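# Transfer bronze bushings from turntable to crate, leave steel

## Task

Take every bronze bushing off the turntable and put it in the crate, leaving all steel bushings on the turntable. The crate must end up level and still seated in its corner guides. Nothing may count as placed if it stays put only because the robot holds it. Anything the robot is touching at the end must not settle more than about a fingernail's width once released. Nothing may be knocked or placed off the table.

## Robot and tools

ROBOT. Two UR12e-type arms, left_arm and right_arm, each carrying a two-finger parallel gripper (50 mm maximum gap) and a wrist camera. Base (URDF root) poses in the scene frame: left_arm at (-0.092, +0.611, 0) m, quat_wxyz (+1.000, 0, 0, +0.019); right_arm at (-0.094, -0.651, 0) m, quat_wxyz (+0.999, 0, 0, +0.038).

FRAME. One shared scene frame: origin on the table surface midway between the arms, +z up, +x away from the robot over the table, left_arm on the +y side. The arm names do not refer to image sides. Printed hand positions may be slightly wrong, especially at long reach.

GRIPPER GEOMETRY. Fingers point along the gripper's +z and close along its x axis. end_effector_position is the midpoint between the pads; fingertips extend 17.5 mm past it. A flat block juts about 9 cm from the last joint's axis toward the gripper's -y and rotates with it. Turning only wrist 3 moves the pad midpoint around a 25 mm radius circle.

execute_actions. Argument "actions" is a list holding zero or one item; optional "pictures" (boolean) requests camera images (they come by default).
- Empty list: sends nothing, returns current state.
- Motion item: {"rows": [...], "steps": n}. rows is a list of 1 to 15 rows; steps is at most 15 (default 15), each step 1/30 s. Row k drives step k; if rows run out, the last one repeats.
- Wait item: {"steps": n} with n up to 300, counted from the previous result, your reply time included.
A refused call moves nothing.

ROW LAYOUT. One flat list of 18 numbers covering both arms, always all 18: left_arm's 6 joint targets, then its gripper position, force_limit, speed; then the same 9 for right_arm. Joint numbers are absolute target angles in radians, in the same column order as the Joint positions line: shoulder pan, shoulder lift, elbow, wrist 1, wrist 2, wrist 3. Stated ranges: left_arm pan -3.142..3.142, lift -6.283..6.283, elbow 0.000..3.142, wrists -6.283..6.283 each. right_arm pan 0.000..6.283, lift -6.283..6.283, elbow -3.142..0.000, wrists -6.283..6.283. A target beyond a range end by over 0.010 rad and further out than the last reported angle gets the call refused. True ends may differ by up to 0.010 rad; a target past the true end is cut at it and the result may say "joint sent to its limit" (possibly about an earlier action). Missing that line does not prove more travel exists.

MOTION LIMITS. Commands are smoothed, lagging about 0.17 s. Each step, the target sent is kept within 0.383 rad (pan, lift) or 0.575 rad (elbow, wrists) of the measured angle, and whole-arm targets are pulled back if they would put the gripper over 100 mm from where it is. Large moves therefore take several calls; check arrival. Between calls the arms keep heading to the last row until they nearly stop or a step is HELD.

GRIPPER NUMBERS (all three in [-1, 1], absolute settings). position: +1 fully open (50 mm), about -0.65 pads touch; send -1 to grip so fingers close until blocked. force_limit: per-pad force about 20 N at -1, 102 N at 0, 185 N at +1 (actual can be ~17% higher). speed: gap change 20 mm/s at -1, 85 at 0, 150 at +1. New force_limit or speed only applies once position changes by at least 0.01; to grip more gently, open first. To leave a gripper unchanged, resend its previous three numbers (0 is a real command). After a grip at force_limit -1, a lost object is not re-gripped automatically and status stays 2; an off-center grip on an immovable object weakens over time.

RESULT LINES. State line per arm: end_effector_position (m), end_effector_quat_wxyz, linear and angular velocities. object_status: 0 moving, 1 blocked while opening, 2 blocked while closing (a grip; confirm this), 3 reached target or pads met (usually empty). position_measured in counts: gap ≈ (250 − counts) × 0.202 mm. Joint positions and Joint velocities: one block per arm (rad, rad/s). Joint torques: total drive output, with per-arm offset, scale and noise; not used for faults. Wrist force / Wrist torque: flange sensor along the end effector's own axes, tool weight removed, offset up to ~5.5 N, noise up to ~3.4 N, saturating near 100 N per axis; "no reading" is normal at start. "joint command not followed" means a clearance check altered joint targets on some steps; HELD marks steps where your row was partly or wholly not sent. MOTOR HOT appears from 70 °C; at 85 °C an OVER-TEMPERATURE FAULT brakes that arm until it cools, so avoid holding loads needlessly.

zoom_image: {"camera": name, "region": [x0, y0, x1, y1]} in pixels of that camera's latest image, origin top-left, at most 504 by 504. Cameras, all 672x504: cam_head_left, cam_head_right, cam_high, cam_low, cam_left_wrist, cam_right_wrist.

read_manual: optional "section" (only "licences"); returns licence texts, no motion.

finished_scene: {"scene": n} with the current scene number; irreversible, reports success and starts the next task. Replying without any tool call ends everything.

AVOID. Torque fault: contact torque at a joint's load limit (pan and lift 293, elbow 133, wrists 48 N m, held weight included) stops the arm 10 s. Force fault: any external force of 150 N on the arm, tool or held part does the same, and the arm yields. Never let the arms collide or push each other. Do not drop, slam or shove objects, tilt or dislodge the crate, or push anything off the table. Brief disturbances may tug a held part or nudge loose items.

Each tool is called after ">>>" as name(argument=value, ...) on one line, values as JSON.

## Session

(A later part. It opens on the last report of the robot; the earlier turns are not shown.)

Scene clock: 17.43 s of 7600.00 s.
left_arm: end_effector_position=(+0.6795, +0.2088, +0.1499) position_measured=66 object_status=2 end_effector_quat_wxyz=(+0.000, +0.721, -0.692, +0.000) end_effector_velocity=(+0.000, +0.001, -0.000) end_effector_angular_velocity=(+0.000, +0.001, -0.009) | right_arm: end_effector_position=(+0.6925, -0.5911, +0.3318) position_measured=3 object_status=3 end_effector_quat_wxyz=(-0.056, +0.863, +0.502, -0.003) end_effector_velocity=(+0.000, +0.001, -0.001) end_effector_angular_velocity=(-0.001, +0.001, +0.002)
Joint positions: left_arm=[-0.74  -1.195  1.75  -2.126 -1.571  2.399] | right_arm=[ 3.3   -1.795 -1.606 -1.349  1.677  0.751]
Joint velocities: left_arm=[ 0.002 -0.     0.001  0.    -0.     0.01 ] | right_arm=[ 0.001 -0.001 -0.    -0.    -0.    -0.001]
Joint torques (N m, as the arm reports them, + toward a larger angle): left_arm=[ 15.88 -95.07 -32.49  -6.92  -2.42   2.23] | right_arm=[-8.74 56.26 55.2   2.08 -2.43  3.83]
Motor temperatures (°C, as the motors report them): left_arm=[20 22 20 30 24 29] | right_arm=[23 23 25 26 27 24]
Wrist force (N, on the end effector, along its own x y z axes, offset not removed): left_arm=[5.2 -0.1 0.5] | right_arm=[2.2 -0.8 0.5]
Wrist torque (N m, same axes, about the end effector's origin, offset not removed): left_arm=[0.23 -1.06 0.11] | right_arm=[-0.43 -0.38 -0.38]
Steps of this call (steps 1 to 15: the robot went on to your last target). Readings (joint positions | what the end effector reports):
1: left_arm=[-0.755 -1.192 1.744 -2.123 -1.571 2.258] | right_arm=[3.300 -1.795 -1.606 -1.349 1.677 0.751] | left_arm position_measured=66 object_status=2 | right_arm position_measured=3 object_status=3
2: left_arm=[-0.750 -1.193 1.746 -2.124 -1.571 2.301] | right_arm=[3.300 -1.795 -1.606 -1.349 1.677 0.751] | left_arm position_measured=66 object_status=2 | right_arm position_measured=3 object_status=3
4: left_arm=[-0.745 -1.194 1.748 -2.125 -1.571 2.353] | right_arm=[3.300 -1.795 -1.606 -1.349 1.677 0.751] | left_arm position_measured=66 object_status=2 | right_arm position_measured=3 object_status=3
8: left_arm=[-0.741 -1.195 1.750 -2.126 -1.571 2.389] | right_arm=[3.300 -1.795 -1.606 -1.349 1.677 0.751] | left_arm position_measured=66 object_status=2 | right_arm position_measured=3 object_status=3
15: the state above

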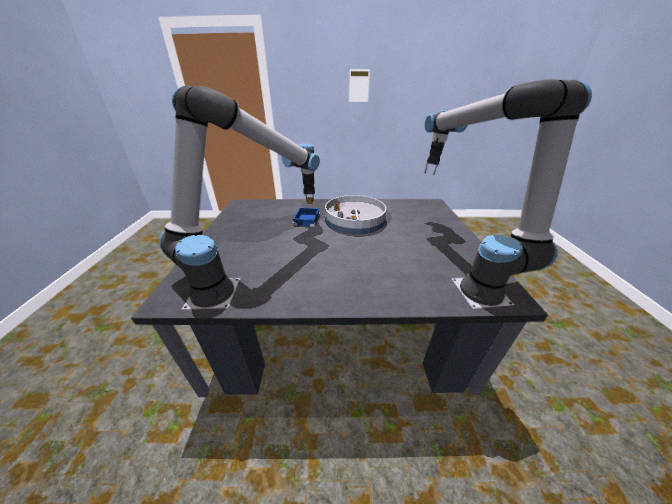

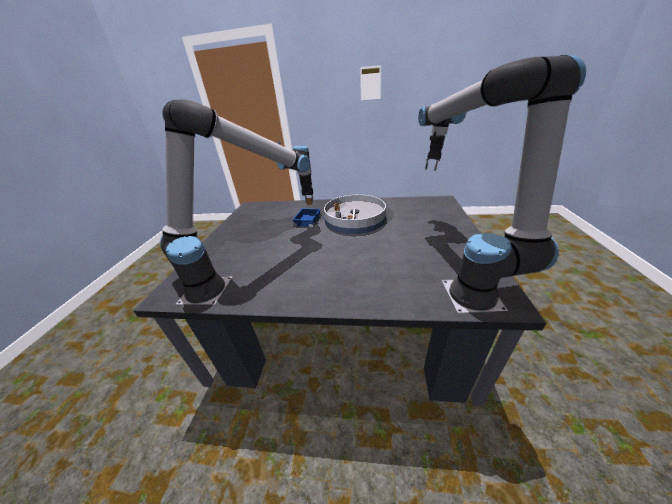

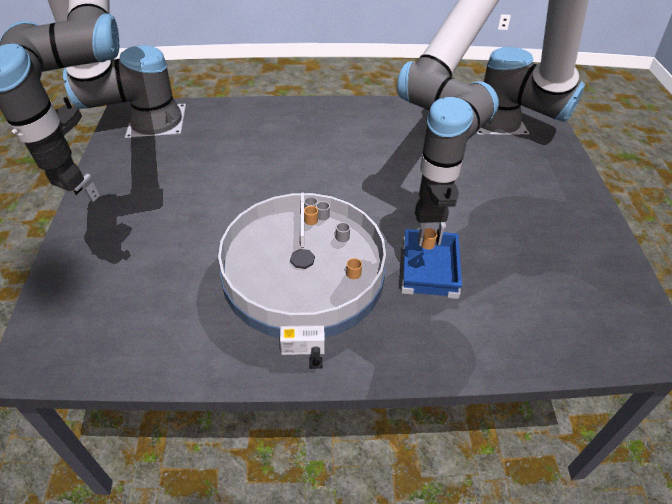

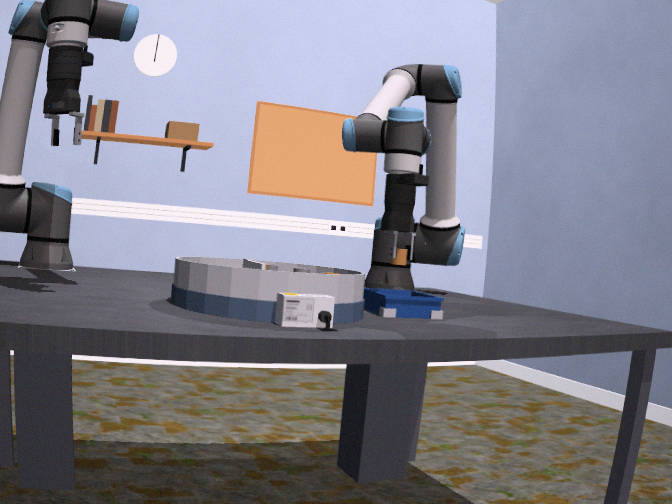

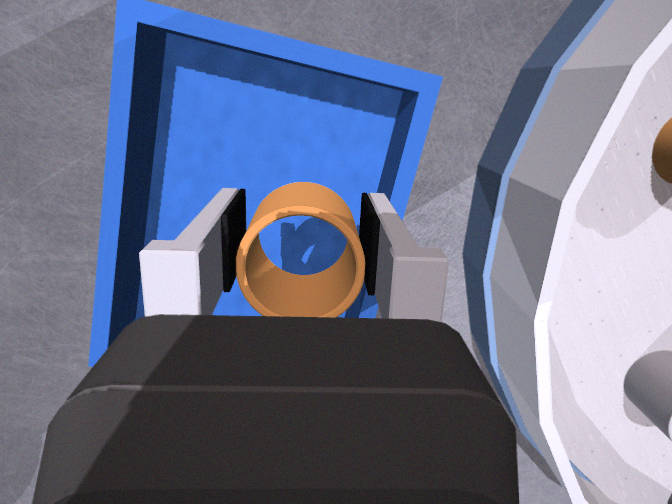

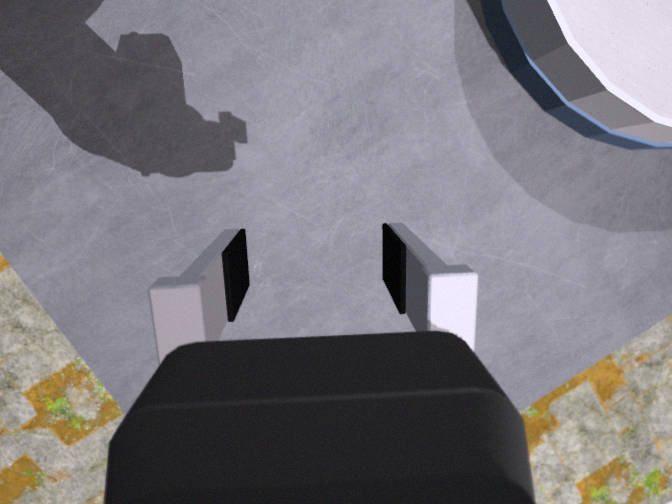

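Pan slightly toward centre, release, return.

>>> execute_actions(actions=[{"rows":[[-0.725,-1.095,1.814,-2.29,-1.571,2.4,-1,-0.5,0.5,3.3,-1.795,-1.606,-1.349,1.677,0.751,1,0,0]]}], pictures=false)

>>> execute_actions(actions=[{"rows":[[-0.725,-1.095,1.814,-2.29,-1.571,2.4,0.9,-0.5,0,3.3,-1.795,-1.606,-1.349,1.677,0.751,1,0,0]],"steps":10}], pictures=false)

>>> execute_actions(actions=[{"rows":[[-0.725,-1.195,1.75,-2.126,-1.571,2.4,1,-0.5,0,3.3,-1.795,-1.606,-1.349,1.677,0.751,1,0,0]],"steps":12}], pictures=false)

>>> execute_actions(actions=[{"rows":[[-1.01,-1.11,1.635,-2.096,-1.571,1.5,1,-0.5,0,3.3,-1.795,-1.606,-1.349,1.677,0.751,1,0,0]]}], pictures=false)

>>> execute_actions(actions=[{"steps":8}])

Scene clock: 19.70 s of 7600.00 s.
left_arm: end_effector_position=(+0.6855, +0.2203, +0.0503) position_measured=66 object_status=2 end_effector_quat_wxyz=(+0.000, +0.726, -0.687, +0.000) end_effector_velocity=(+0.001, +0.001, -0.009) end_effector_angular_velocity=(-0.002, -0.002, +0.003) | right_arm: end_effector_position=(+0.6925, -0.5911, +0.3318) position_measured=3 object_status=3 end_effector_quat_wxyz=(-0.056, +0.863, +0.502, -0.003) end_effector_velocity=(-0.000, +0.001, -0.000) end_effector_angular_velocity=(+0.001, +0.001, +0.001)
Joint positions: left_arm=[-0.725 -1.096  1.813 -2.288 -1.571  2.4  ] | right_arm=[ 3.3   -1.795 -1.606 -1.349  1.677  0.751]
Joint velocities: left_arm=[ 0.002  0.01   0.006 -0.019 -0.    -0.001] | right_arm=[ 0.001 -0.     0.    -0.     0.001 -0.   ]
Joint torques (N m, as the arm reports them, + toward a larger angle): left_arm=[ 15.5  -80.48 -29.02  -6.62   0.88   1.94] | right_arm=[-7.48 58.75 53.84  2.79 -2.22  3.97]
Motor temperatures (°C, as the motors report them): left_arm=[20 22 20 30 24 29] | right_arm=[23 23 25 26 27 24]
Wrist force (N, on the end effector, along its own x y z axes, offset not removed): left_arm=[7.2 -5.1 2.0] | right_arm=[-2.0 4.0 0.6]
Wrist torque (N m, same axes, about the end effector's origin, offset not removed): left_arm=[-0.65 -1.52 0.32] | right_arm=[0.74 0.43 0.00]
Steps of this call (steps 1 to 15: the robot went on to your last target; steps 16 to 53: nothing new was sent; steps 54 to 68: all 15 steps of this action). Readings (joint positions | what the end effector reports):
54: left_arm=[-0.740 -1.194 1.751 -2.127 -1.571 2.400] | right_arm=[3.300 -1.795 -1.606 -1.349 1.677 0.751] | left_arm position_measured=66 object_status=2 | right_arm position_measured=3 object_status=3
55: left_arm=[-0.737 -1.186 1.758 -2.137 -1.571 2.400] | right_arm=[3.300 -1.795 -1.606 -1.349 1.677 0.751] | left_arm position_measured=66 object_status=2 | right_arm position_measured=3 object_status=3
57: left_arm=[-0.731 -1.145 1.785 -2.197 -1.571 2.400] | right_arm=[3.300 -1.795 -1.606 -1.349 1.677 0.751] | left_arm position_measured=66 object_status=2 | right_arm position_measured=3 object_status=3
61: left_arm=[-0.726 -1.106 1.807 -2.268 -1.571 2.400] | right_arm=[3.300 -1.795 -1.606 -1.349 1.677 0.751] | left_arm position_measured=66 object_status=2 | right_arm position_measured=3 object_status=3
68: the state above

Scene clock: 20.03 s of 7600.00 s.
left_arm: end_effector_position=(+0.6855, +0.2204, +0.0494) position_measured=18 object_status=0 end_effector_quat_wxyz=(+0.000, +0.726, -0.687, +0.000) end_effector_velocity=(+0.000, -0.000, -0.000) end_effector_angular_velocity=(+0.000, -0.001, +0.002) | right_arm: end_effector_position=(+0.6925, -0.5911, +0.3318) position_measured=3 object_status=3 end_effector_quat_wxyz=(-0.056, +0.863, +0.502, -0.003) end_effector_velocity=(+0.000, -0.000, +0.000) end_effector_angular_velocity=(+0.001, -0.000, -0.000)
Joint positions: left_arm=[-0.725 -1.095  1.814 -2.29  -1.571  2.4  ] | right_arm=[ 3.3   -1.795 -1.606 -1.349  1.677  0.751]
Joint velocities: left_arm=[ 0.     0.    -0.    -0.001  0.    -0.002] | right_arm=[-0.001 -0.     0.001  0.     0.001 -0.   ]
Joint torques (N m, as the arm reports them, + toward a larger angle): left_arm=[ 17.28 -76.41 -26.68  -7.25   2.89   1.91] | right_arm=[-7.82 56.65 55.36  2.8  -2.68  3.86]
Motor temperatures (°C, as the motors report them): left_arm=[20 22 20 30 24 29] | right_arm=[23 23 25 26 27 24]
Wrist force (N, on the end effector, along its own x y z axes, offset not removed): left_arm=[5.2 1.8 1.3] | right_arm=[-8.1 0.3 -2.5]
Wrist torque (N m, same axes, about the end effector's origin, offset not removed): left_arm=[0.73 -1.22 0.08] | right_arm=[-0.07 1.51 0.06]
Steps of this call (steps 1 to 10: all 10 steps of this action). Readings (joint positions | what the end effector reports):
1: left_arm=[-0.725 -1.096 1.814 -2.289 -1.571 2.400] | right_arm=[3.300 -1.795 -1.606 -1.349 1.677 0.751] | left_arm position_measured=58 object_status=0 | right_arm position_measured=3 object_status=3
2: left_arm=[-0.725 -1.096 1.814 -2.289 -1.571 2.400] | right_arm=[3.300 -1.795 -1.606 -1.349 1.677 0.751] | left_arm position_measured=43 object_status=0 | right_arm position_measured=3 object_status=3
4: left_arm=[-0.725 -1.095 1.814 -2.290 -1.571 2.400] | right_arm=[3.300 -1.795 -1.606 -1.349 1.677 0.751] | left_arm position_measured=20 object_status=0 | right_arm position_measured=3 object_status=3
8: left_arm=[-0.725 -1.095 1.814 -2.290 -1.571 2.400] | right_arm=[3.300 -1.795 -1.606 -1.349 1.677 0.751] | left_arm position_measured=18 object_status=0 | right_arm position_measured=3 object_status=3
10: the state above

Scene clock: 20.43 s of 7600.00 s.
left_arm: end_effector_position=(+0.6858, +0.2202, +0.1474) position_measured=3 object_status=3 end_effector_quat_wxyz=(+0.000, +0.726, -0.687, +0.001) end_effector_velocity=(-0.004, +0.003, +0.026) end_effector_angular_velocity=(+0.006, +0.008, -0.001) | right_arm: end_effector_position=(+0.6925, -0.5911, +0.3318) position_measured=3 object_status=3 end_effector_quat_wxyz=(-0.056, +0.863, +0.502, -0.003) end_effector_velocity=(+0.000, +0.000, +0.001) end_effector_angular_velocity=(-0.001, -0.001, -0.000)
Joint positions: left_arm=[-0.725 -1.192  1.752 -2.131 -1.571  2.4  ] | right_arm=[ 3.3   -1.795 -1.606 -1.349  1.677  0.751]
Joint velocities: left_arm=[-0.    -0.028 -0.016  0.054 -0.     0.001] | right_arm=[ 0.     0.001  0.    -0.    -0.001  0.001]
Joint torques (N m, as the arm reports them, + toward a larger angle): left_arm=[ 15.92 -92.37 -52.54  -2.69   2.33   1.65] | right_arm=[-7.21 57.9  54.11  2.55 -2.44  3.9 ]
Motor temperatures (°C, as the motors report them): left_arm=[20 22 20 30 24 29] | right_arm=[23 23 25 26 27 24]
Wrist force (N, on the end effector, along its own x y z axes, offset not removed): left_arm=[4.2 -3.3 3.8] | right_arm=[-3.9 -1.5 -3.3]
Wrist torque (N m, same axes, about the end effector's origin, offset not removed): left_arm=[-0.38 -0.91 0.07] | right_arm=[-0.52 0.51 -0.24]
Steps of this call (steps 1 to 12: all 12 steps of this action). Readings (joint positions | what the end effector reports):
1: left_arm=[-0.725 -1.096 1.814 -2.289 -1.571 2.400] | right_arm=[3.300 -1.795 -1.606 -1.349 1.677 0.751] | left_arm position_measured=10 object_status=0 | right_arm position_measured=3 object_status=3
2: left_arm=[-0.725 -1.104 1.807 -2.279 -1.571 2.400] | right_arm=[3.300 -1.795 -1.606 -1.349 1.677 0.751] | left_arm position_measured=3 object_status=0 | right_arm position_measured=3 object_status=3
4: left_arm=[-0.725 -1.145 1.779 -2.219 -1.571 2.400] | right_arm=[3.300 -1.795 -1.606 -1.349 1.677 0.751] | left_arm position_measured=3 object_status=0 | right_arm position_measured=3 object_status=3
8: left_arm=[-0.725 -1.184 1.757 -2.148 -1.571 2.400] | right_arm=[3.300 -1.795 -1.606 -1.349 1.677 0.751] | left_arm position_measured=3 object_status=0 | right_arm position_measured=3 object_status=3
12: the state above

Scene clock: 20.93 s of 7600.00 s.
left_arm: end_effector_position=(+0.5813, +0.0035, +0.1438) position_measured=3 object_status=3 end_effector_quat_wxyz=(+0.000, +0.881, -0.473, -0.000) end_effector_velocity=(-0.106, -0.124, -0.003) end_effector_angular_velocity=(-0.001, -0.000, +0.925) | right_arm: end_effector_position=(+0.6925, -0.5911, +0.3318) position_measured=3 object_status=3 end_effector_quat_wxyz=(-0.056, +0.863, +0.502, -0.003) end_effector_velocity=(-0.000, +0.000, -0.000) end_effector_angular_velocity=(-0.001, +0.000, +0.001)
Joint positions: left_arm=[-0.994 -1.114  1.641 -2.098 -1.571  1.601] | right_arm=[ 3.3   -1.795 -1.606 -1.349  1.677  0.751]
Joint velocities: left_arm=[-0.18   0.047 -0.066  0.018 -0.    -1.105] | right_arm=[ 0.001  0.    -0.    -0.001 -0.001  0.   ]
Joint torques (N m, as the arm reports them, + toward a larger angle): left_arm=[  5.2  -88.42 -52.64  -2.35  -0.86   1.46] | right_arm=[-4.81 58.52 54.19  2.54 -2.63  3.59]
Motor temperatures (°C, as the motors report them): left_arm=[20 22 20 30 24 29] | right_arm=[23 23 25 26 27 24]
Wrist force (N, on the end effector, along its own x y z axes, offset not removed): left_arm=[6.7 1.8 2.7] | right_arm=[-1.7 -3.6 -11.6]
Wrist torque (N m, same axes, about the end effector's origin, offset not removed): left_arm=[0.53 -1.26 0.06] | right_arm=[-1.32 0.23 -0.23]
Steps of this call (steps 1 to 15: all 15 steps of this action). Readings (joint positions | what the end effector reports):
1: left_arm=[-0.726 -1.193 1.751 -2.129 -1.571 2.399] | right_arm=[3.300 -1.795 -1.606 -1.349 1.677 0.751] | left_arm position_measured=3 object_status=3 | right_arm position_measured=3 object_status=3
2: left_arm=[-0.734 -1.188 1.744 -2.126 -1.571 2.390] | right_arm=[3.300 -1.795 -1.606 -1.349 1.677 0.751] | left_arm position_measured=3 object_status=3 | right_arm position_measured=3 object_status=3
4: left_arm=[-0.781 -1.174 1.724 -2.121 -1.571 2.315] | right_arm=[3.300 -1.795 -1.606 -1.349 1.677 0.751] | left_arm position_measured=3 object_status=3 | right_arm position_measured=3 object_status=3
8: left_arm=[-0.873 -1.147 1.687 -2.111 -1.571 2.097] | right_arm=[3.300 -1.795 -1.606 -1.349 1.677 0.751] | left_arm position_measured=3 object_status=3 | right_arm position_measured=3 object_status=3
15: the state above

Scene clock: 21.20 s of 7600.00 s.
left_arm: end_effector_position=(+0.5720, -0.0071, +0.1435) position_measured=3 object_status=3 end_effector_quat_wxyz=(+0.000, +0.899, -0.437, +0.000) end_effector_velocity=(-0.006, -0.007, -0.000) end_effector_angular_velocity=(+0.000, +0.000, +0.050) | right_arm: end_effector_position=(+0.6925, -0.5911, +0.3318) position_measured=3 object_status=3 end_effector_quat_wxyz=(-0.056, +0.863, +0.502, -0.003) end_effector_velocity=(+0.000, -0.001, +0.001) end_effector_angular_velocity=(-0.001, -0.001, -0.001)
Joint positions: left_arm=[-1.009 -1.11   1.635 -2.096 -1.571  1.506] | right_arm=[ 3.3   -1.795 -1.606 -1.349  1.677  0.751]
Joint velocities: left_arm=[-0.01   0.003 -0.004  0.002  0.    -0.06 ] | right_arm=[-0.001  0.001  0.    -0.    -0.001  0.   ]
Joint torques (N m, as the arm reports them, + toward a larger angle): left_arm=[-14.18 -77.67 -53.72  -2.04   0.29  -1.61] | right_arm=[-6.76 55.07 54.12  2.53 -2.58  3.71]
Motor temperatures (°C, as the motors report them): left_arm=[20 22 20 30 24 29] | right_arm=[23 23 25 26 27 24]
Wrist force (N, on the end effector, along its own x y z axes, offset not removed): left_arm=[7.1 -2.8 3.3] | right_arm=[-2.7 -0.2 -0.9]
Wrist torque (N m, same axes, about the end effector's origin, offset not removed): left_arm=[-0.29 -1.38 0.12] | right_arm=[-0.27 0.55 -0.14]
Steps of this call (steps 1 to 8: the robot went on to your last target). Readings (joint positions | what the end effector reports):
1: left_arm=[-0.999 -1.113 1.639 -2.097 -1.571 1.570] | right_arm=[3.300 -1.795 -1.606 -1.349 1.677 0.751] | left_arm position_measured=3 object_status=3 | right_arm position_measured=3 object_status=3
2: left_arm=[-1.002 -1.112 1.638 -2.097 -1.571 1.549] | right_arm=[3.300 -1.795 -1.606 -1.349 1.677 0.751] | left_arm position_measured=3 object_status=3 | right_arm position_measured=3 object_status=3
4: left_arm=[-1.006 -1.111 1.636 -2.096 -1.571 1.524] | right_arm=[3.300 -1.795 -1.606 -1.349 1.677 0.751] | left_arm position_measured=3 object_status=3 | right_arm position_measured=3 object_status=3
8: the state above

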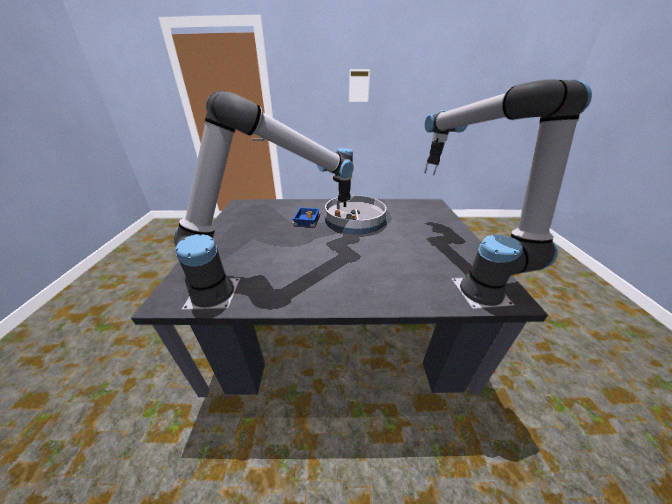

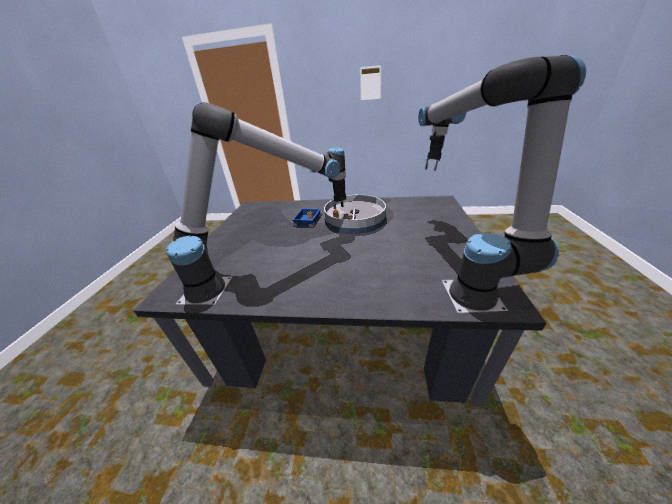

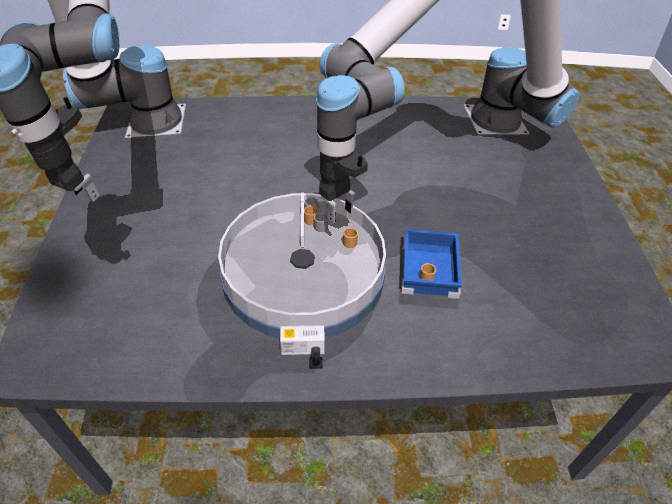

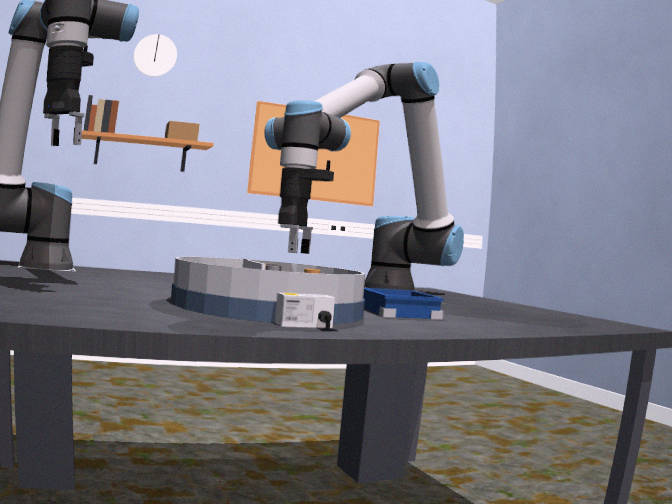

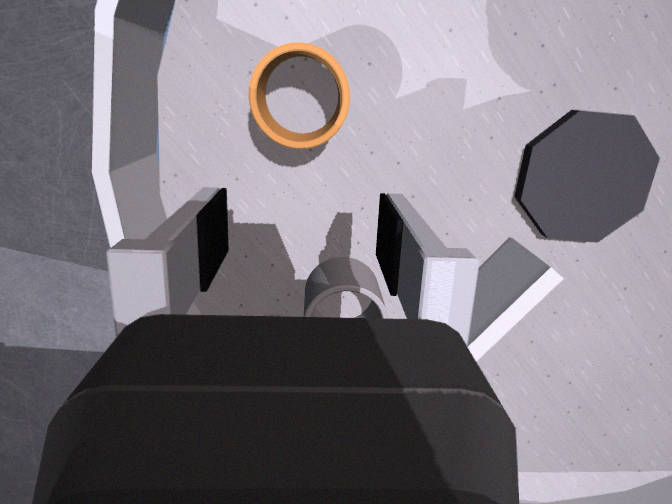

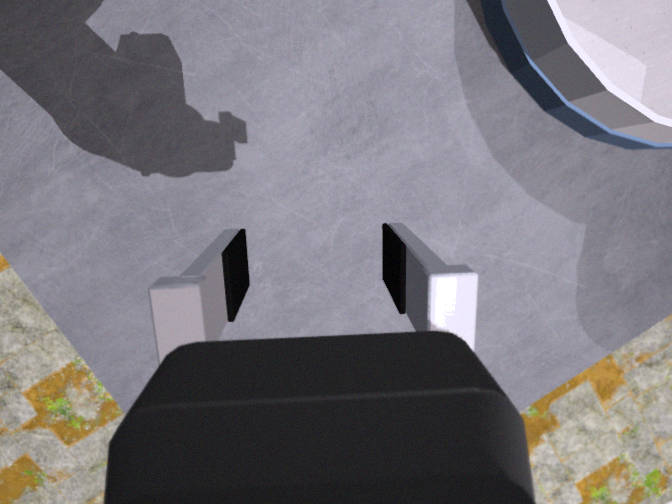

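>>> execute_actions(actions=[{"rows":[[-1.025,-1.065,1.687,-2.193,-1.571,1.365,1,-0.5,0,3.3,-1.795,-1.606,-1.349,1.677,0.751,1,0,0]]}])

Scene clock: 22.07 s of 7600.00 s.
left_arm: end_effector_position=(+0.5569, -0.0105, +0.0847) position_measured=3 object_status=3 end_effector_quat_wxyz=(+0.000, +0.925, -0.381, +0.000) end_effector_velocity=(-0.001, +0.000, -0.005) end_effector_angular_velocity=(-0.001, -0.001, +0.014) | right_arm: end_effector_position=(+0.6925, -0.5911, +0.3318) position_measured=3 object_status=3 end_effector_quat_wxyz=(-0.056, +0.863, +0.502, -0.003) end_effector_velocity=(+0.000, +0.000, -0.001) end_effector_angular_velocity=(-0.002, +0.001, +0.001)
Joint positions: left_arm=[-1.025 -1.065  1.687 -2.192 -1.571  1.366] | right_arm=[ 3.3   -1.795 -1.606 -1.349  1.677  0.751]
Joint velocities: left_arm=[-0.001  0.004  0.005 -0.01   0.    -0.015] | right_arm=[ 0.001 -0.001 -0.     0.    -0.002 -0.   ]
Joint torques (N m, as the arm reports them, + toward a larger angle): left_arm=[-17.79 -78.6  -30.48  -7.03   1.32  -1.65] | right_arm=[-6.3  58.39 55.1   2.36 -2.39  3.77]
Motor temperatures (°C, as the motors report them): left_arm=[20 22 20 30 24 29] | right_arm=[23 23 25 26 27 24]
Wrist force (N, on the end effector, along its own x y z axes, offset not removed): left_arm=[4.6 -0.6 3.8] | right_arm=[-0.7 2.9 -4.1]
Wrist torque (N m, same axes, about the end effector's origin, offset not removed): left_arm=[0.22 -0.90 0.24] | right_arm=[0.10 0.32 -0.15]
Steps of this call (steps 1 to 11: the robot went on to your last target; steps 12 to 26: all 15 steps of this action). Readings (joint positions | what the end effector reports):
12: left_arm=[-1.010 -1.109 1.635 -2.096 -1.571 1.499] | right_arm=[3.300 -1.795 -1.606 -1.349 1.677 0.751] | left_arm position_measured=3 object_status=3 | right_arm position_measured=3 object_status=3
13: left_arm=[-1.013 -1.103 1.642 -2.106 -1.571 1.490] | right_arm=[3.300 -1.795 -1.606 -1.349 1.677 0.751] | left_arm position_measured=3 object_status=3 | right_arm position_measured=3 object_status=3
15: left_arm=[-1.019 -1.084 1.664 -2.145 -1.571 1.437] | right_arm=[3.300 -1.795 -1.606 -1.349 1.677 0.751] | left_arm position_measured=3 object_status=3 | right_arm position_measured=3 object_status=3
19: left_arm=[-1.024 -1.069 1.682 -2.182 -1.571 1.382] | right_arm=[3.300 -1.795 -1.606 -1.349 1.677 0.751] | left_arm position_measured=3 object_status=3 | right_arm position_measured=3 object_status=3
26: the state above

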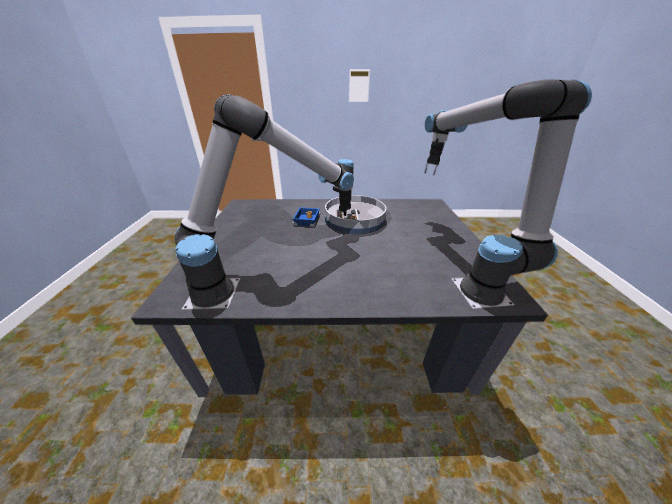

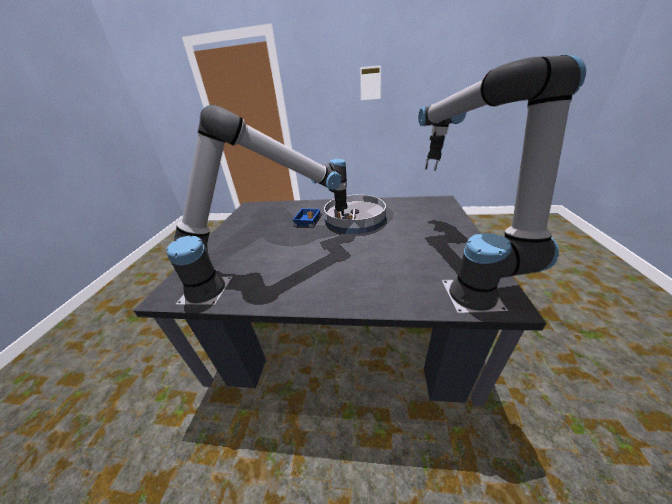

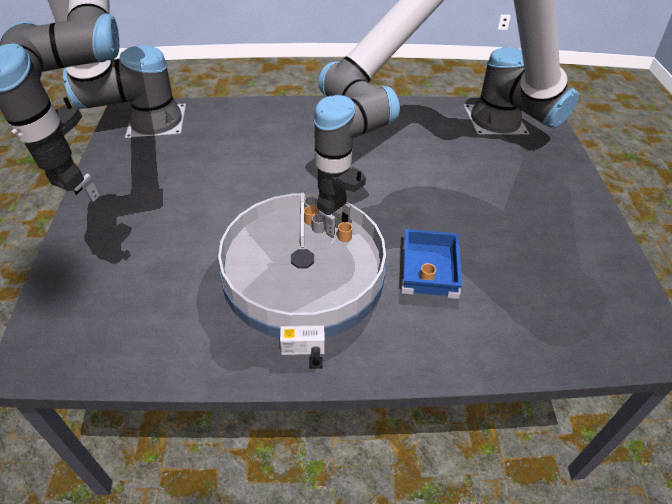

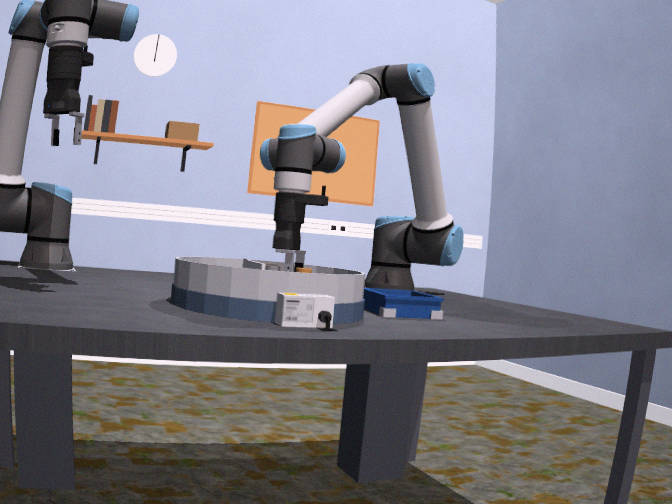

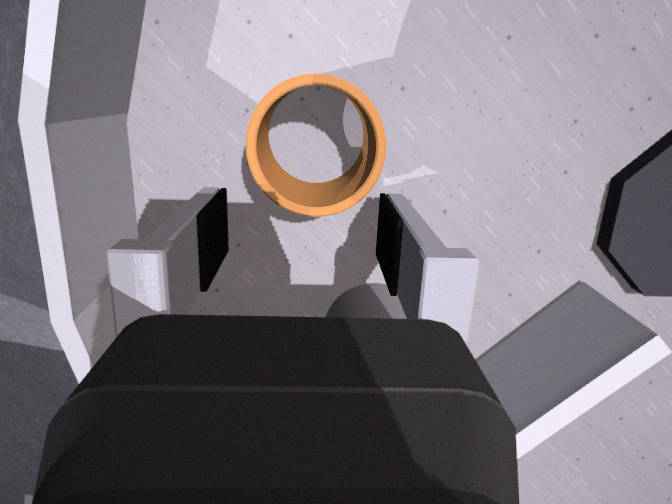

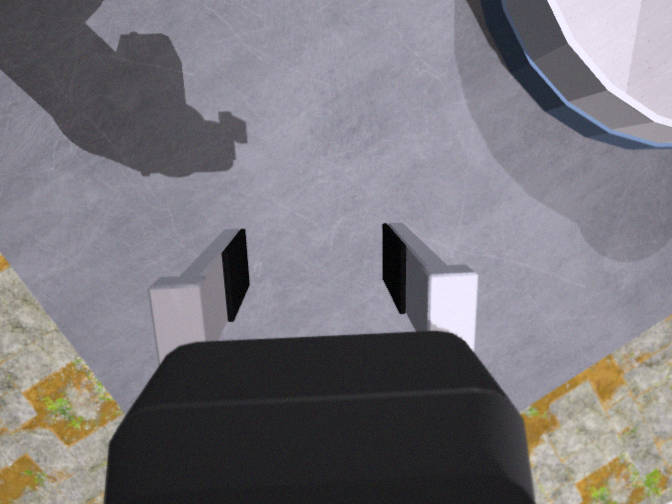

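>>> execute_actions(actions=[{"steps":31}], pictures=false)

>>> execute_actions(actions=[{"rows":[[-1.025,-1.065,1.687,-2.193,-1.571,1.365,-1,-0.5,0.5,3.3,-1.795,-1.606,-1.349,1.677,0.751,1,0,0]]}], pictures=false)

>>> execute_actions(actions=[{"rows":[[-1.025,-1.136,1.635,-2.07,-1.571,1.365,-1,-0.5,0.5,3.3,-1.795,-1.606,-1.349,1.677,0.751,1,0,0]]}], pictures=false)

>>> execute_actions(actions=[{"rows":[[-0.725,-1.195,1.75,-2.126,-1.571,-0.7,-1,-0.5,0.5,3.3,-1.795,-1.606,-1.349,1.677,0.751,1,0,0]]}], pictures=false)

>>> execute_actions(actions=[{"steps":25}])

Scene clock: 23.20 s of 7600.00 s.
left_arm: end_effector_position=(+0.5567, -0.0104, +0.0841) position_measured=3 object_status=3 end_effector_quat_wxyz=(+0.000, +0.925, -0.380, +0.000) end_effector_velocity=(-0.000, +0.000, -0.000) end_effector_angular_velocity=(+0.000, +0.000, +0.001) | right_arm: end_effector_position=(+0.6925, -0.5911, +0.3318) position_measured=3 object_status=3 end_effector_quat_wxyz=(-0.056, +0.863, +0.502, -0.003) end_effector_velocity=(+0.001, +0.000, +0.001) end_effector_angular_velocity=(+0.001, -0.002, -0.000)
Joint positions: left_arm=[-1.025 -1.065  1.687 -2.193 -1.571  1.365] | right_arm=[ 3.3   -1.795 -1.606 -1.349  1.677  0.751]
Joint velocities: left_arm=[ 0.    -0.     0.001 -0.    -0.    -0.001] | right_arm=[-0.     0.     0.002  0.     0.001 -0.   ]
Joint torques (N m, as the arm reports them, + toward a larger angle): left_arm=[-17.67 -81.76 -29.46  -6.64  -0.01  -1.9 ] | right_arm=[-7.04 59.08 54.19  2.21 -2.53  3.46]
Motor temperatures (°C, as the motors report them): left_arm=[20 22 20 30 24 29] | right_arm=[23 23 25 26 27 24]
Wrist force (N, on the end effector, along its own x y z axes, offset not removed): left_arm=[5.8 -1.0 3.4] | right_arm=[-4.2 -1.1 -0.7]
Wrist torque (N m, same axes, about the end effector's origin, offset not removed): left_arm=[0.19 -1.18 0.19] | right_arm=[-0.33 0.81 -0.09]
Steps of this call (steps 1 to 15: the robot went on to your last target; steps 16 to 34: nothing new was sent). Readings (joint positions | what the end effector reports):
1: left_arm=[-1.025 -1.065 1.687 -2.192 -1.571 1.366] | right_arm=[3.300 -1.795 -1.606 -1.349 1.677 0.751] | left_arm position_measured=3 object_status=3 | right_arm position_measured=3 object_status=3
2: left_arm=[-1.025 -1.065 1.687 -2.193 -1.571 1.366] | right_arm=[3.300 -1.795 -1.606 -1.349 1.677 0.751] | left_arm position_measured=3 object_status=3 | right_arm position_measured=3 object_status=3
4: left_arm=[-1.025 -1.065 1.687 -2.193 -1.571 1.365] | right_arm=[3.300 -1.795 -1.606 -1.349 1.677 0.751] | left_arm position_measured=3 object_status=3 | right_arm position_measured=3 object_status=3
8: left_arm=[-1.025 -1.065 1.687 -2.193 -1.571 1.365] | right_arm=[3.300 -1.795 -1.606 -1.349 1.677 0.751] | left_arm position_measured=3 object_status=3 | right_arm position_measured=3 object_status=3
34: the state above
All arms were judged still, so your last target was given up. Only a new action makes them travel on or press farther. Fingers that are still opening or closing keep moving.

Scene clock: 23.70 s of 7600.00 s.
left_arm: end_effector_position=(+0.5567, -0.0104, +0.0841) position_measured=66 object_status=2 end_effector_quat_wxyz=(+0.000, +0.925, -0.380, +0.000) end_effector_velocity=(-0.000, -0.000, +0.000) end_effector_angular_velocity=(+0.001, +0.000, -0.001) | right_arm: end_effector_position=(+0.6925, -0.5911, +0.3318) position_measured=3 object_status=3 end_effector_quat_wxyz=(-0.056, +0.863, +0.502, -0.003) end_effector_velocity=(+0.000, -0.001, +0.001) end_effector_angular_velocity=(+0.002, -0.001, -0.001)
Joint positions: left_arm=[-1.025 -1.065  1.687 -2.193 -1.571  1.365] | right_arm=[ 3.3   -1.795 -1.606 -1.349  1.677  0.751]
Joint velocities: left_arm=[-0.    -0.    -0.     0.001  0.     0.001] | right_arm=[-0.001  0.     0.001  0.     0.001  0.   ]
Joint torques (N m, as the arm reports them, + toward a larger angle): left_arm=[-17.88 -82.69 -30.63  -5.98  -0.69  -1.87] | right_arm=[-5.04 58.6  54.13  1.98 -2.47  3.57]
Motor temperatures (°C, as the motors report them): left_arm=[20 22 20 30 24 29] | right_arm=[23 23 25 26 27 24]
Wrist force (N, on the end effector, along its own x y z axes, offset not removed): left_arm=[3.4 -0.2 3.0] | right_arm=[-3.4 0.2 -1.4]
Wrist torque (N m, same axes, about the end effector's origin, offset not removed): left_arm=[0.09 -0.74 0.15] | right_arm=[-0.17 0.61 -0.10]
Steps of this call (steps 1 to 15: all 15 steps of this action). Readings (joint positions | what the end effector reports):
1: left_arm=[-1.025 -1.065 1.687 -2.193 -1.571 1.365] | right_arm=[3.300 -1.795 -1.606 -1.349 1.677 0.751] | left_arm position_measured=14 object_status=0 | right_arm position_measured=3 object_status=3
2: left_arm=[-1.025 -1.065 1.687 -2.193 -1.571 1.365] | right_arm=[3.300 -1.795 -1.606 -1.349 1.677 0.751] | left_arm position_measured=34 object_status=0 | right_arm position_measured=3 object_status=3
4: left_arm=[-1.025 -1.065 1.687 -2.193 -1.571 1.365] | right_arm=[3.300 -1.795 -1.606 -1.349 1.677 0.751] | left_arm position_measured=66 object_status=0 | right_arm position_measured=3 object_status=3
8: left_arm=[-1.025 -1.065 1.687 -2.193 -1.571 1.365] | right_arm=[3.300 -1.795 -1.606 -1.349 1.677 0.751] | left_arm position_measured=66 object_status=0 | right_arm position_measured=3 object_status=3
15: the state above

Scene clock: 24.20 s of 7600.00 s.
left_arm: end_effector_position=(+0.5560, -0.0093, +0.1626) position_measured=66 object_status=2 end_effector_quat_wxyz=(+0.000, +0.925, -0.380, +0.000) end_effector_velocity=(-0.000, +0.000, +0.007) end_effector_angular_velocity=(+0.000, +0.000, -0.001) | right_arm: end_effector_position=(+0.6925, -0.5911, +0.3318) position_measured=3 object_status=3 end_effector_quat_wxyz=(-0.056, +0.863, +0.502, -0.003) end_effector_velocity=(-0.000, -0.001, +0.000) end_effector_angular_velocity=(+0.001, -0.000, -0.000)
Joint positions: left_arm=[-1.025 -1.135  1.635 -2.071 -1.571  1.365] | right_arm=[ 3.3   -1.795 -1.606 -1.349  1.677  0.751]
Joint velocities: left_arm=[-0.    -0.006 -0.005  0.012 -0.     0.001] | right_arm=[-0.001  0.001 -0.     0.     0.001 -0.001]
Joint torques (N m, as the arm reports them, + toward a larger angle): left_arm=[ -9.32 -96.85 -53.29  -1.98  -0.98  -1.52] | right_arm=[-9.75 58.82 54.03  2.34 -3.01  3.97]
Motor temperatures (°C, as the motors report them): left_arm=[20 22 20 30 24 29] | right_arm=[23 23 25 26 27 24]
Wrist force (N, on the end effector, along its own x y z axes, offset not removed): left_arm=[6.0 0.5 -0.3] | right_arm=[-4.5 -5.7 -2.1]
Wrist torque (N m, same axes, about the end effector's origin, offset not removed): left_arm=[0.38 -1.38 0.16] | right_arm=[-1.50 0.99 0.03]
Steps of this call (steps 1 to 15: all 15 steps of this action). Readings (joint positions | what the end effector reports):
1: left_arm=[-1.025 -1.066 1.687 -2.192 -1.571 1.365] | right_arm=[3.300 -1.795 -1.606 -1.349 1.677 0.751] | left_arm position_measured=66 object_status=2 | right_arm position_measured=3 object_status=3
2: left_arm=[-1.025 -1.073 1.681 -2.183 -1.571 1.365] | right_arm=[3.300 -1.795 -1.606 -1.349 1.677 0.751] | left_arm position_measured=66 object_status=2 | right_arm position_measured=3 object_status=3
4: left_arm=[-1.025 -1.103 1.658 -2.134 -1.571 1.365] | right_arm=[3.300 -1.795 -1.606 -1.349 1.677 0.751] | left_arm position_measured=66 object_status=2 | right_arm position_measured=3 object_status=3
8: left_arm=[-1.025 -1.129 1.640 -2.085 -1.571 1.365] | right_arm=[3.300 -1.795 -1.606 -1.349 1.677 0.751] | left_arm position_measured=66 object_status=2 | right_arm position_measured=3 object_status=3
15: the state above

Scene clock: 24.70 s of 7600.00 s.
left_arm: end_effector_position=(+0.6462, +0.2244, +0.1509) position_measured=66 object_status=2 end_effector_quat_wxyz=(+0.000, +0.986, +0.167, +0.000) end_effector_velocity=(+0.001, +0.177, -0.011) end_effector_angular_velocity=(+0.001, +0.003, +2.923) | right_arm: end_effector_position=(+0.6925, -0.5911, +0.3318) position_measured=3 object_status=3 end_effector_quat_wxyz=(-0.056, +0.863, +0.502, -0.003) end_effector_velocity=(-0.000, +0.000, -0.000) end_effector_angular_velocity=(-0.000, +0.000, -0.000)
Joint positions: left_arm=[-0.747 -1.191  1.742 -2.122 -1.571  0.528] | right_arm=[ 3.3   -1.795 -1.606 -1.349  1.677  0.751]
Joint velocities: left_arm=[ 0.238 -0.041  0.082 -0.038 -0.    -2.685] | right_arm=[ 0.     0.    -0.001  0.    -0.     0.   ]
Joint torques (N m, as the arm reports them, + toward a larger angle): left_arm=[ -6.5  -93.81 -35.48  -6.73   0.24 -12.36] | right_arm=[-7.53 57.97 54.15  2.54 -2.09  3.7 ]
Motor temperatures (°C, as the motors report them): left_arm=[20 22 20 30 24 29] | right_arm=[23 23 25 26 27 24]
Wrist force (N, on the end effector, along its own x y z axes, offset not removed): left_arm=[9.9 -4.1 2.0] | right_arm=[-4.1 -3.0 -6.9]
Wrist torque (N m, same axes, about the end effector's origin, offset not removed): left_arm=[-0.36 -1.62 -0.05] | right_arm=[-1.10 0.87 -0.28]
Steps of this call (steps 1 to 15: all 15 steps of this action). Readings (joint positions | what the end effector reports):
1: left_arm=[-1.024 -1.136 1.636 -2.071 -1.571 1.364] | right_arm=[3.300 -1.795 -1.606 -1.349 1.677 0.751] | left_arm position_measured=66 object_status=2 | right_arm position_measured=3 object_status=3
2: left_arm=[-1.016 -1.140 1.642 -2.075 -1.571 1.354] | right_arm=[3.300 -1.795 -1.606 -1.349 1.677 0.751] | left_arm position_measured=66 object_status=2 | right_arm position_measured=3 object_status=3
4: left_arm=[-0.971 -1.149 1.659 -2.083 -1.571 1.284] | right_arm=[3.300 -1.795 -1.606 -1.349 1.677 0.751] | left_arm position_measured=66 object_status=2 | right_arm position_measured=3 object_status=3
8: left_arm=[-0.881 -1.166 1.693 -2.099 -1.571 1.083] | right_arm=[3.300 -1.795 -1.606 -1.349 1.677 0.751] | left_arm position_measured=66 object_status=2 | right_arm position_measured=3 object_status=3
15: the state above

Scene clock: 25.53 s of 7600.00 s.
left_arm: end_effector_position=(+0.6355, +0.2188, +0.1499) position_measured=66 object_status=2 end_effector_quat_wxyz=(+0.000, +0.703, +0.711, -0.000) end_effector_velocity=(-0.000, -0.000, -0.000) end_effector_angular_velocity=(+0.000, +0.000, +0.013) | right_arm: end_effector_position=(+0.6925, -0.5911, +0.3318) position_measured=3 object_status=3 end_effector_quat_wxyz=(-0.056, +0.863, +0.502, -0.003) end_effector_velocity=(-0.000, +0.000, -0.001) end_effector_angular_velocity=(-0.001, +0.001, +0.001)
Joint positions: left_arm=[-0.725 -1.195  1.75  -2.126 -1.571 -0.699] | right_arm=[ 3.3   -1.795 -1.606 -1.349  1.677  0.751]
Joint velocities: left_arm=[-0.    -0.     0.001 -0.    -0.    -0.013] | right_arm=[ 0.001 -0.    -0.001 -0.    -0.001 -0.   ]
Joint torques (N m, as the arm reports them, + toward a larger angle): left_arm=[ 16.71 -93.66 -31.9   -6.95  -2.55  -2.2 ] | right_arm=[-7.8  60.35 53.75  2.65 -1.52  3.62]
Motor temperatures (°C, as the motors report them): left_arm=[20 22 20 30 24 29] | right_arm=[23 23 25 26 27 24]
Wrist force (N, on the end effector, along its own x y z axes, offset not removed): left_arm=[3.4 1.1 -2.4] | right_arm=[-1.9 4.1 -4.3]
Wrist torque (N m, same axes, about the end effector's origin, offset not removed): left_arm=[0.30 -0.61 0.09] | right_arm=[0.41 0.52 -0.11]
Steps of this call (steps 1 to 25: the robot went on to your last target). Readings (joint positions | what the end effector reports):
1: left_arm=[-0.740 -1.192 1.745 -2.123 -1.571 0.436] | right_arm=[3.300 -1.795 -1.606 -1.349 1.677 0.751] | left_arm position_measured=66 object_status=2 | right_arm position_measured=3 object_status=3
2: left_arm=[-0.735 -1.193 1.746 -2.124 -1.571 0.344] | right_arm=[3.300 -1.795 -1.606 -1.349 1.677 0.751] | left_arm position_measured=66 object_status=2 | right_arm position_measured=3 object_status=3
4: left_arm=[-0.730 -1.194 1.748 -2.125 -1.571 0.158] | right_arm=[3.300 -1.795 -1.606 -1.349 1.677 0.751] | left_arm position_measured=66 object_status=2 | right_arm position_measured=3 object_status=3
8: left_arm=[-0.726 -1.195 1.750 -2.126 -1.571 -0.218] | right_arm=[3.300 -1.795 -1.606 -1.349 1.677 0.751] | left_arm position_measured=66 object_status=2 | right_arm position_measured=3 object_status=3
25: the state above

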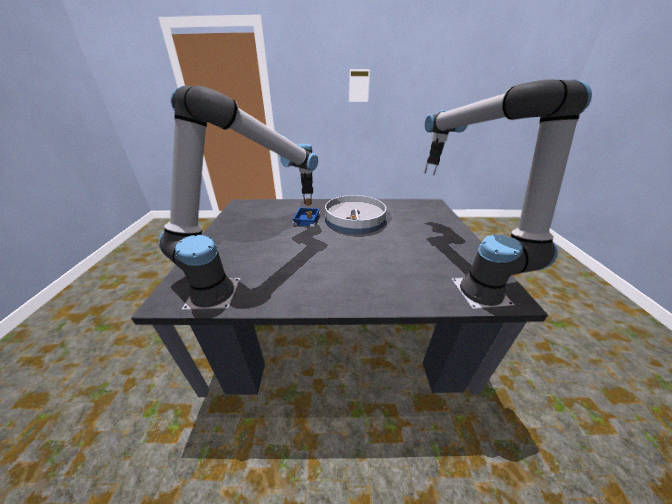

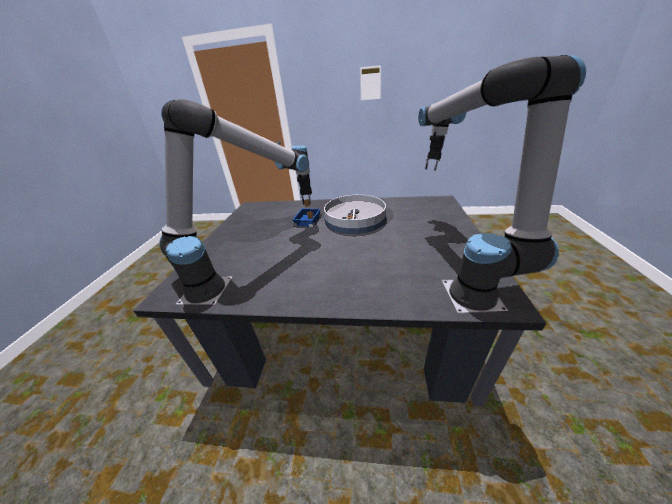

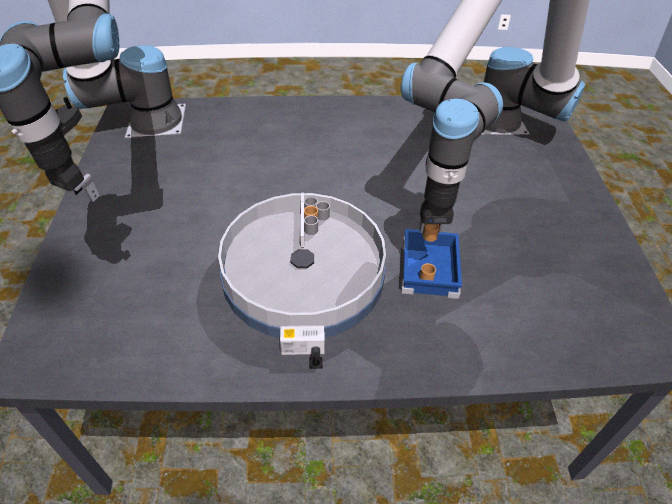

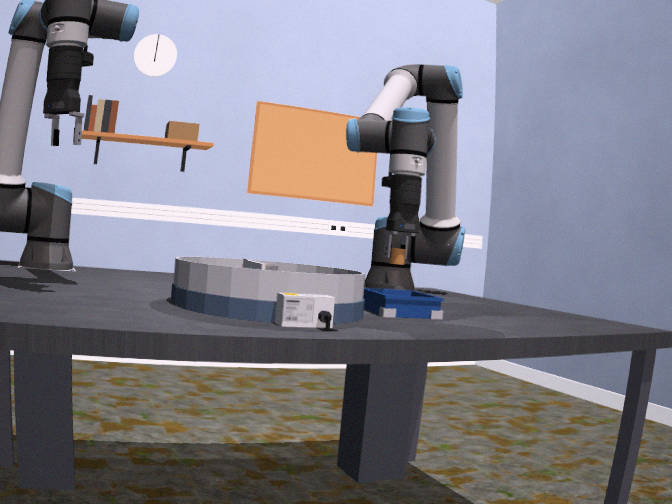

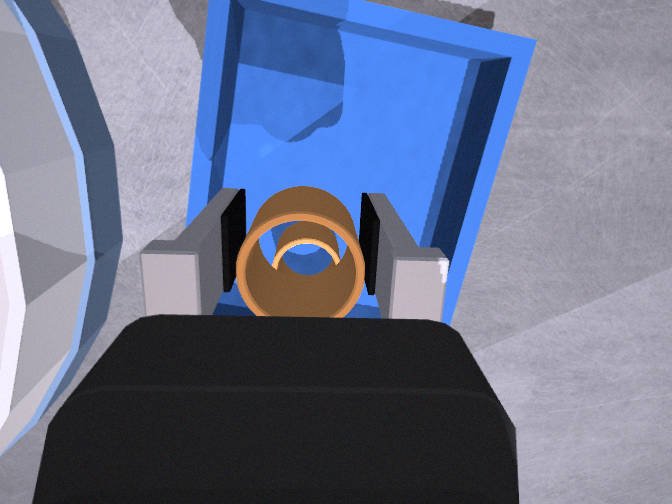

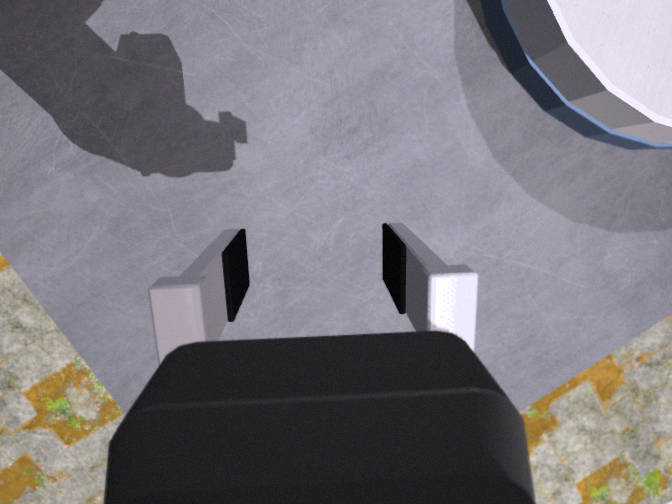

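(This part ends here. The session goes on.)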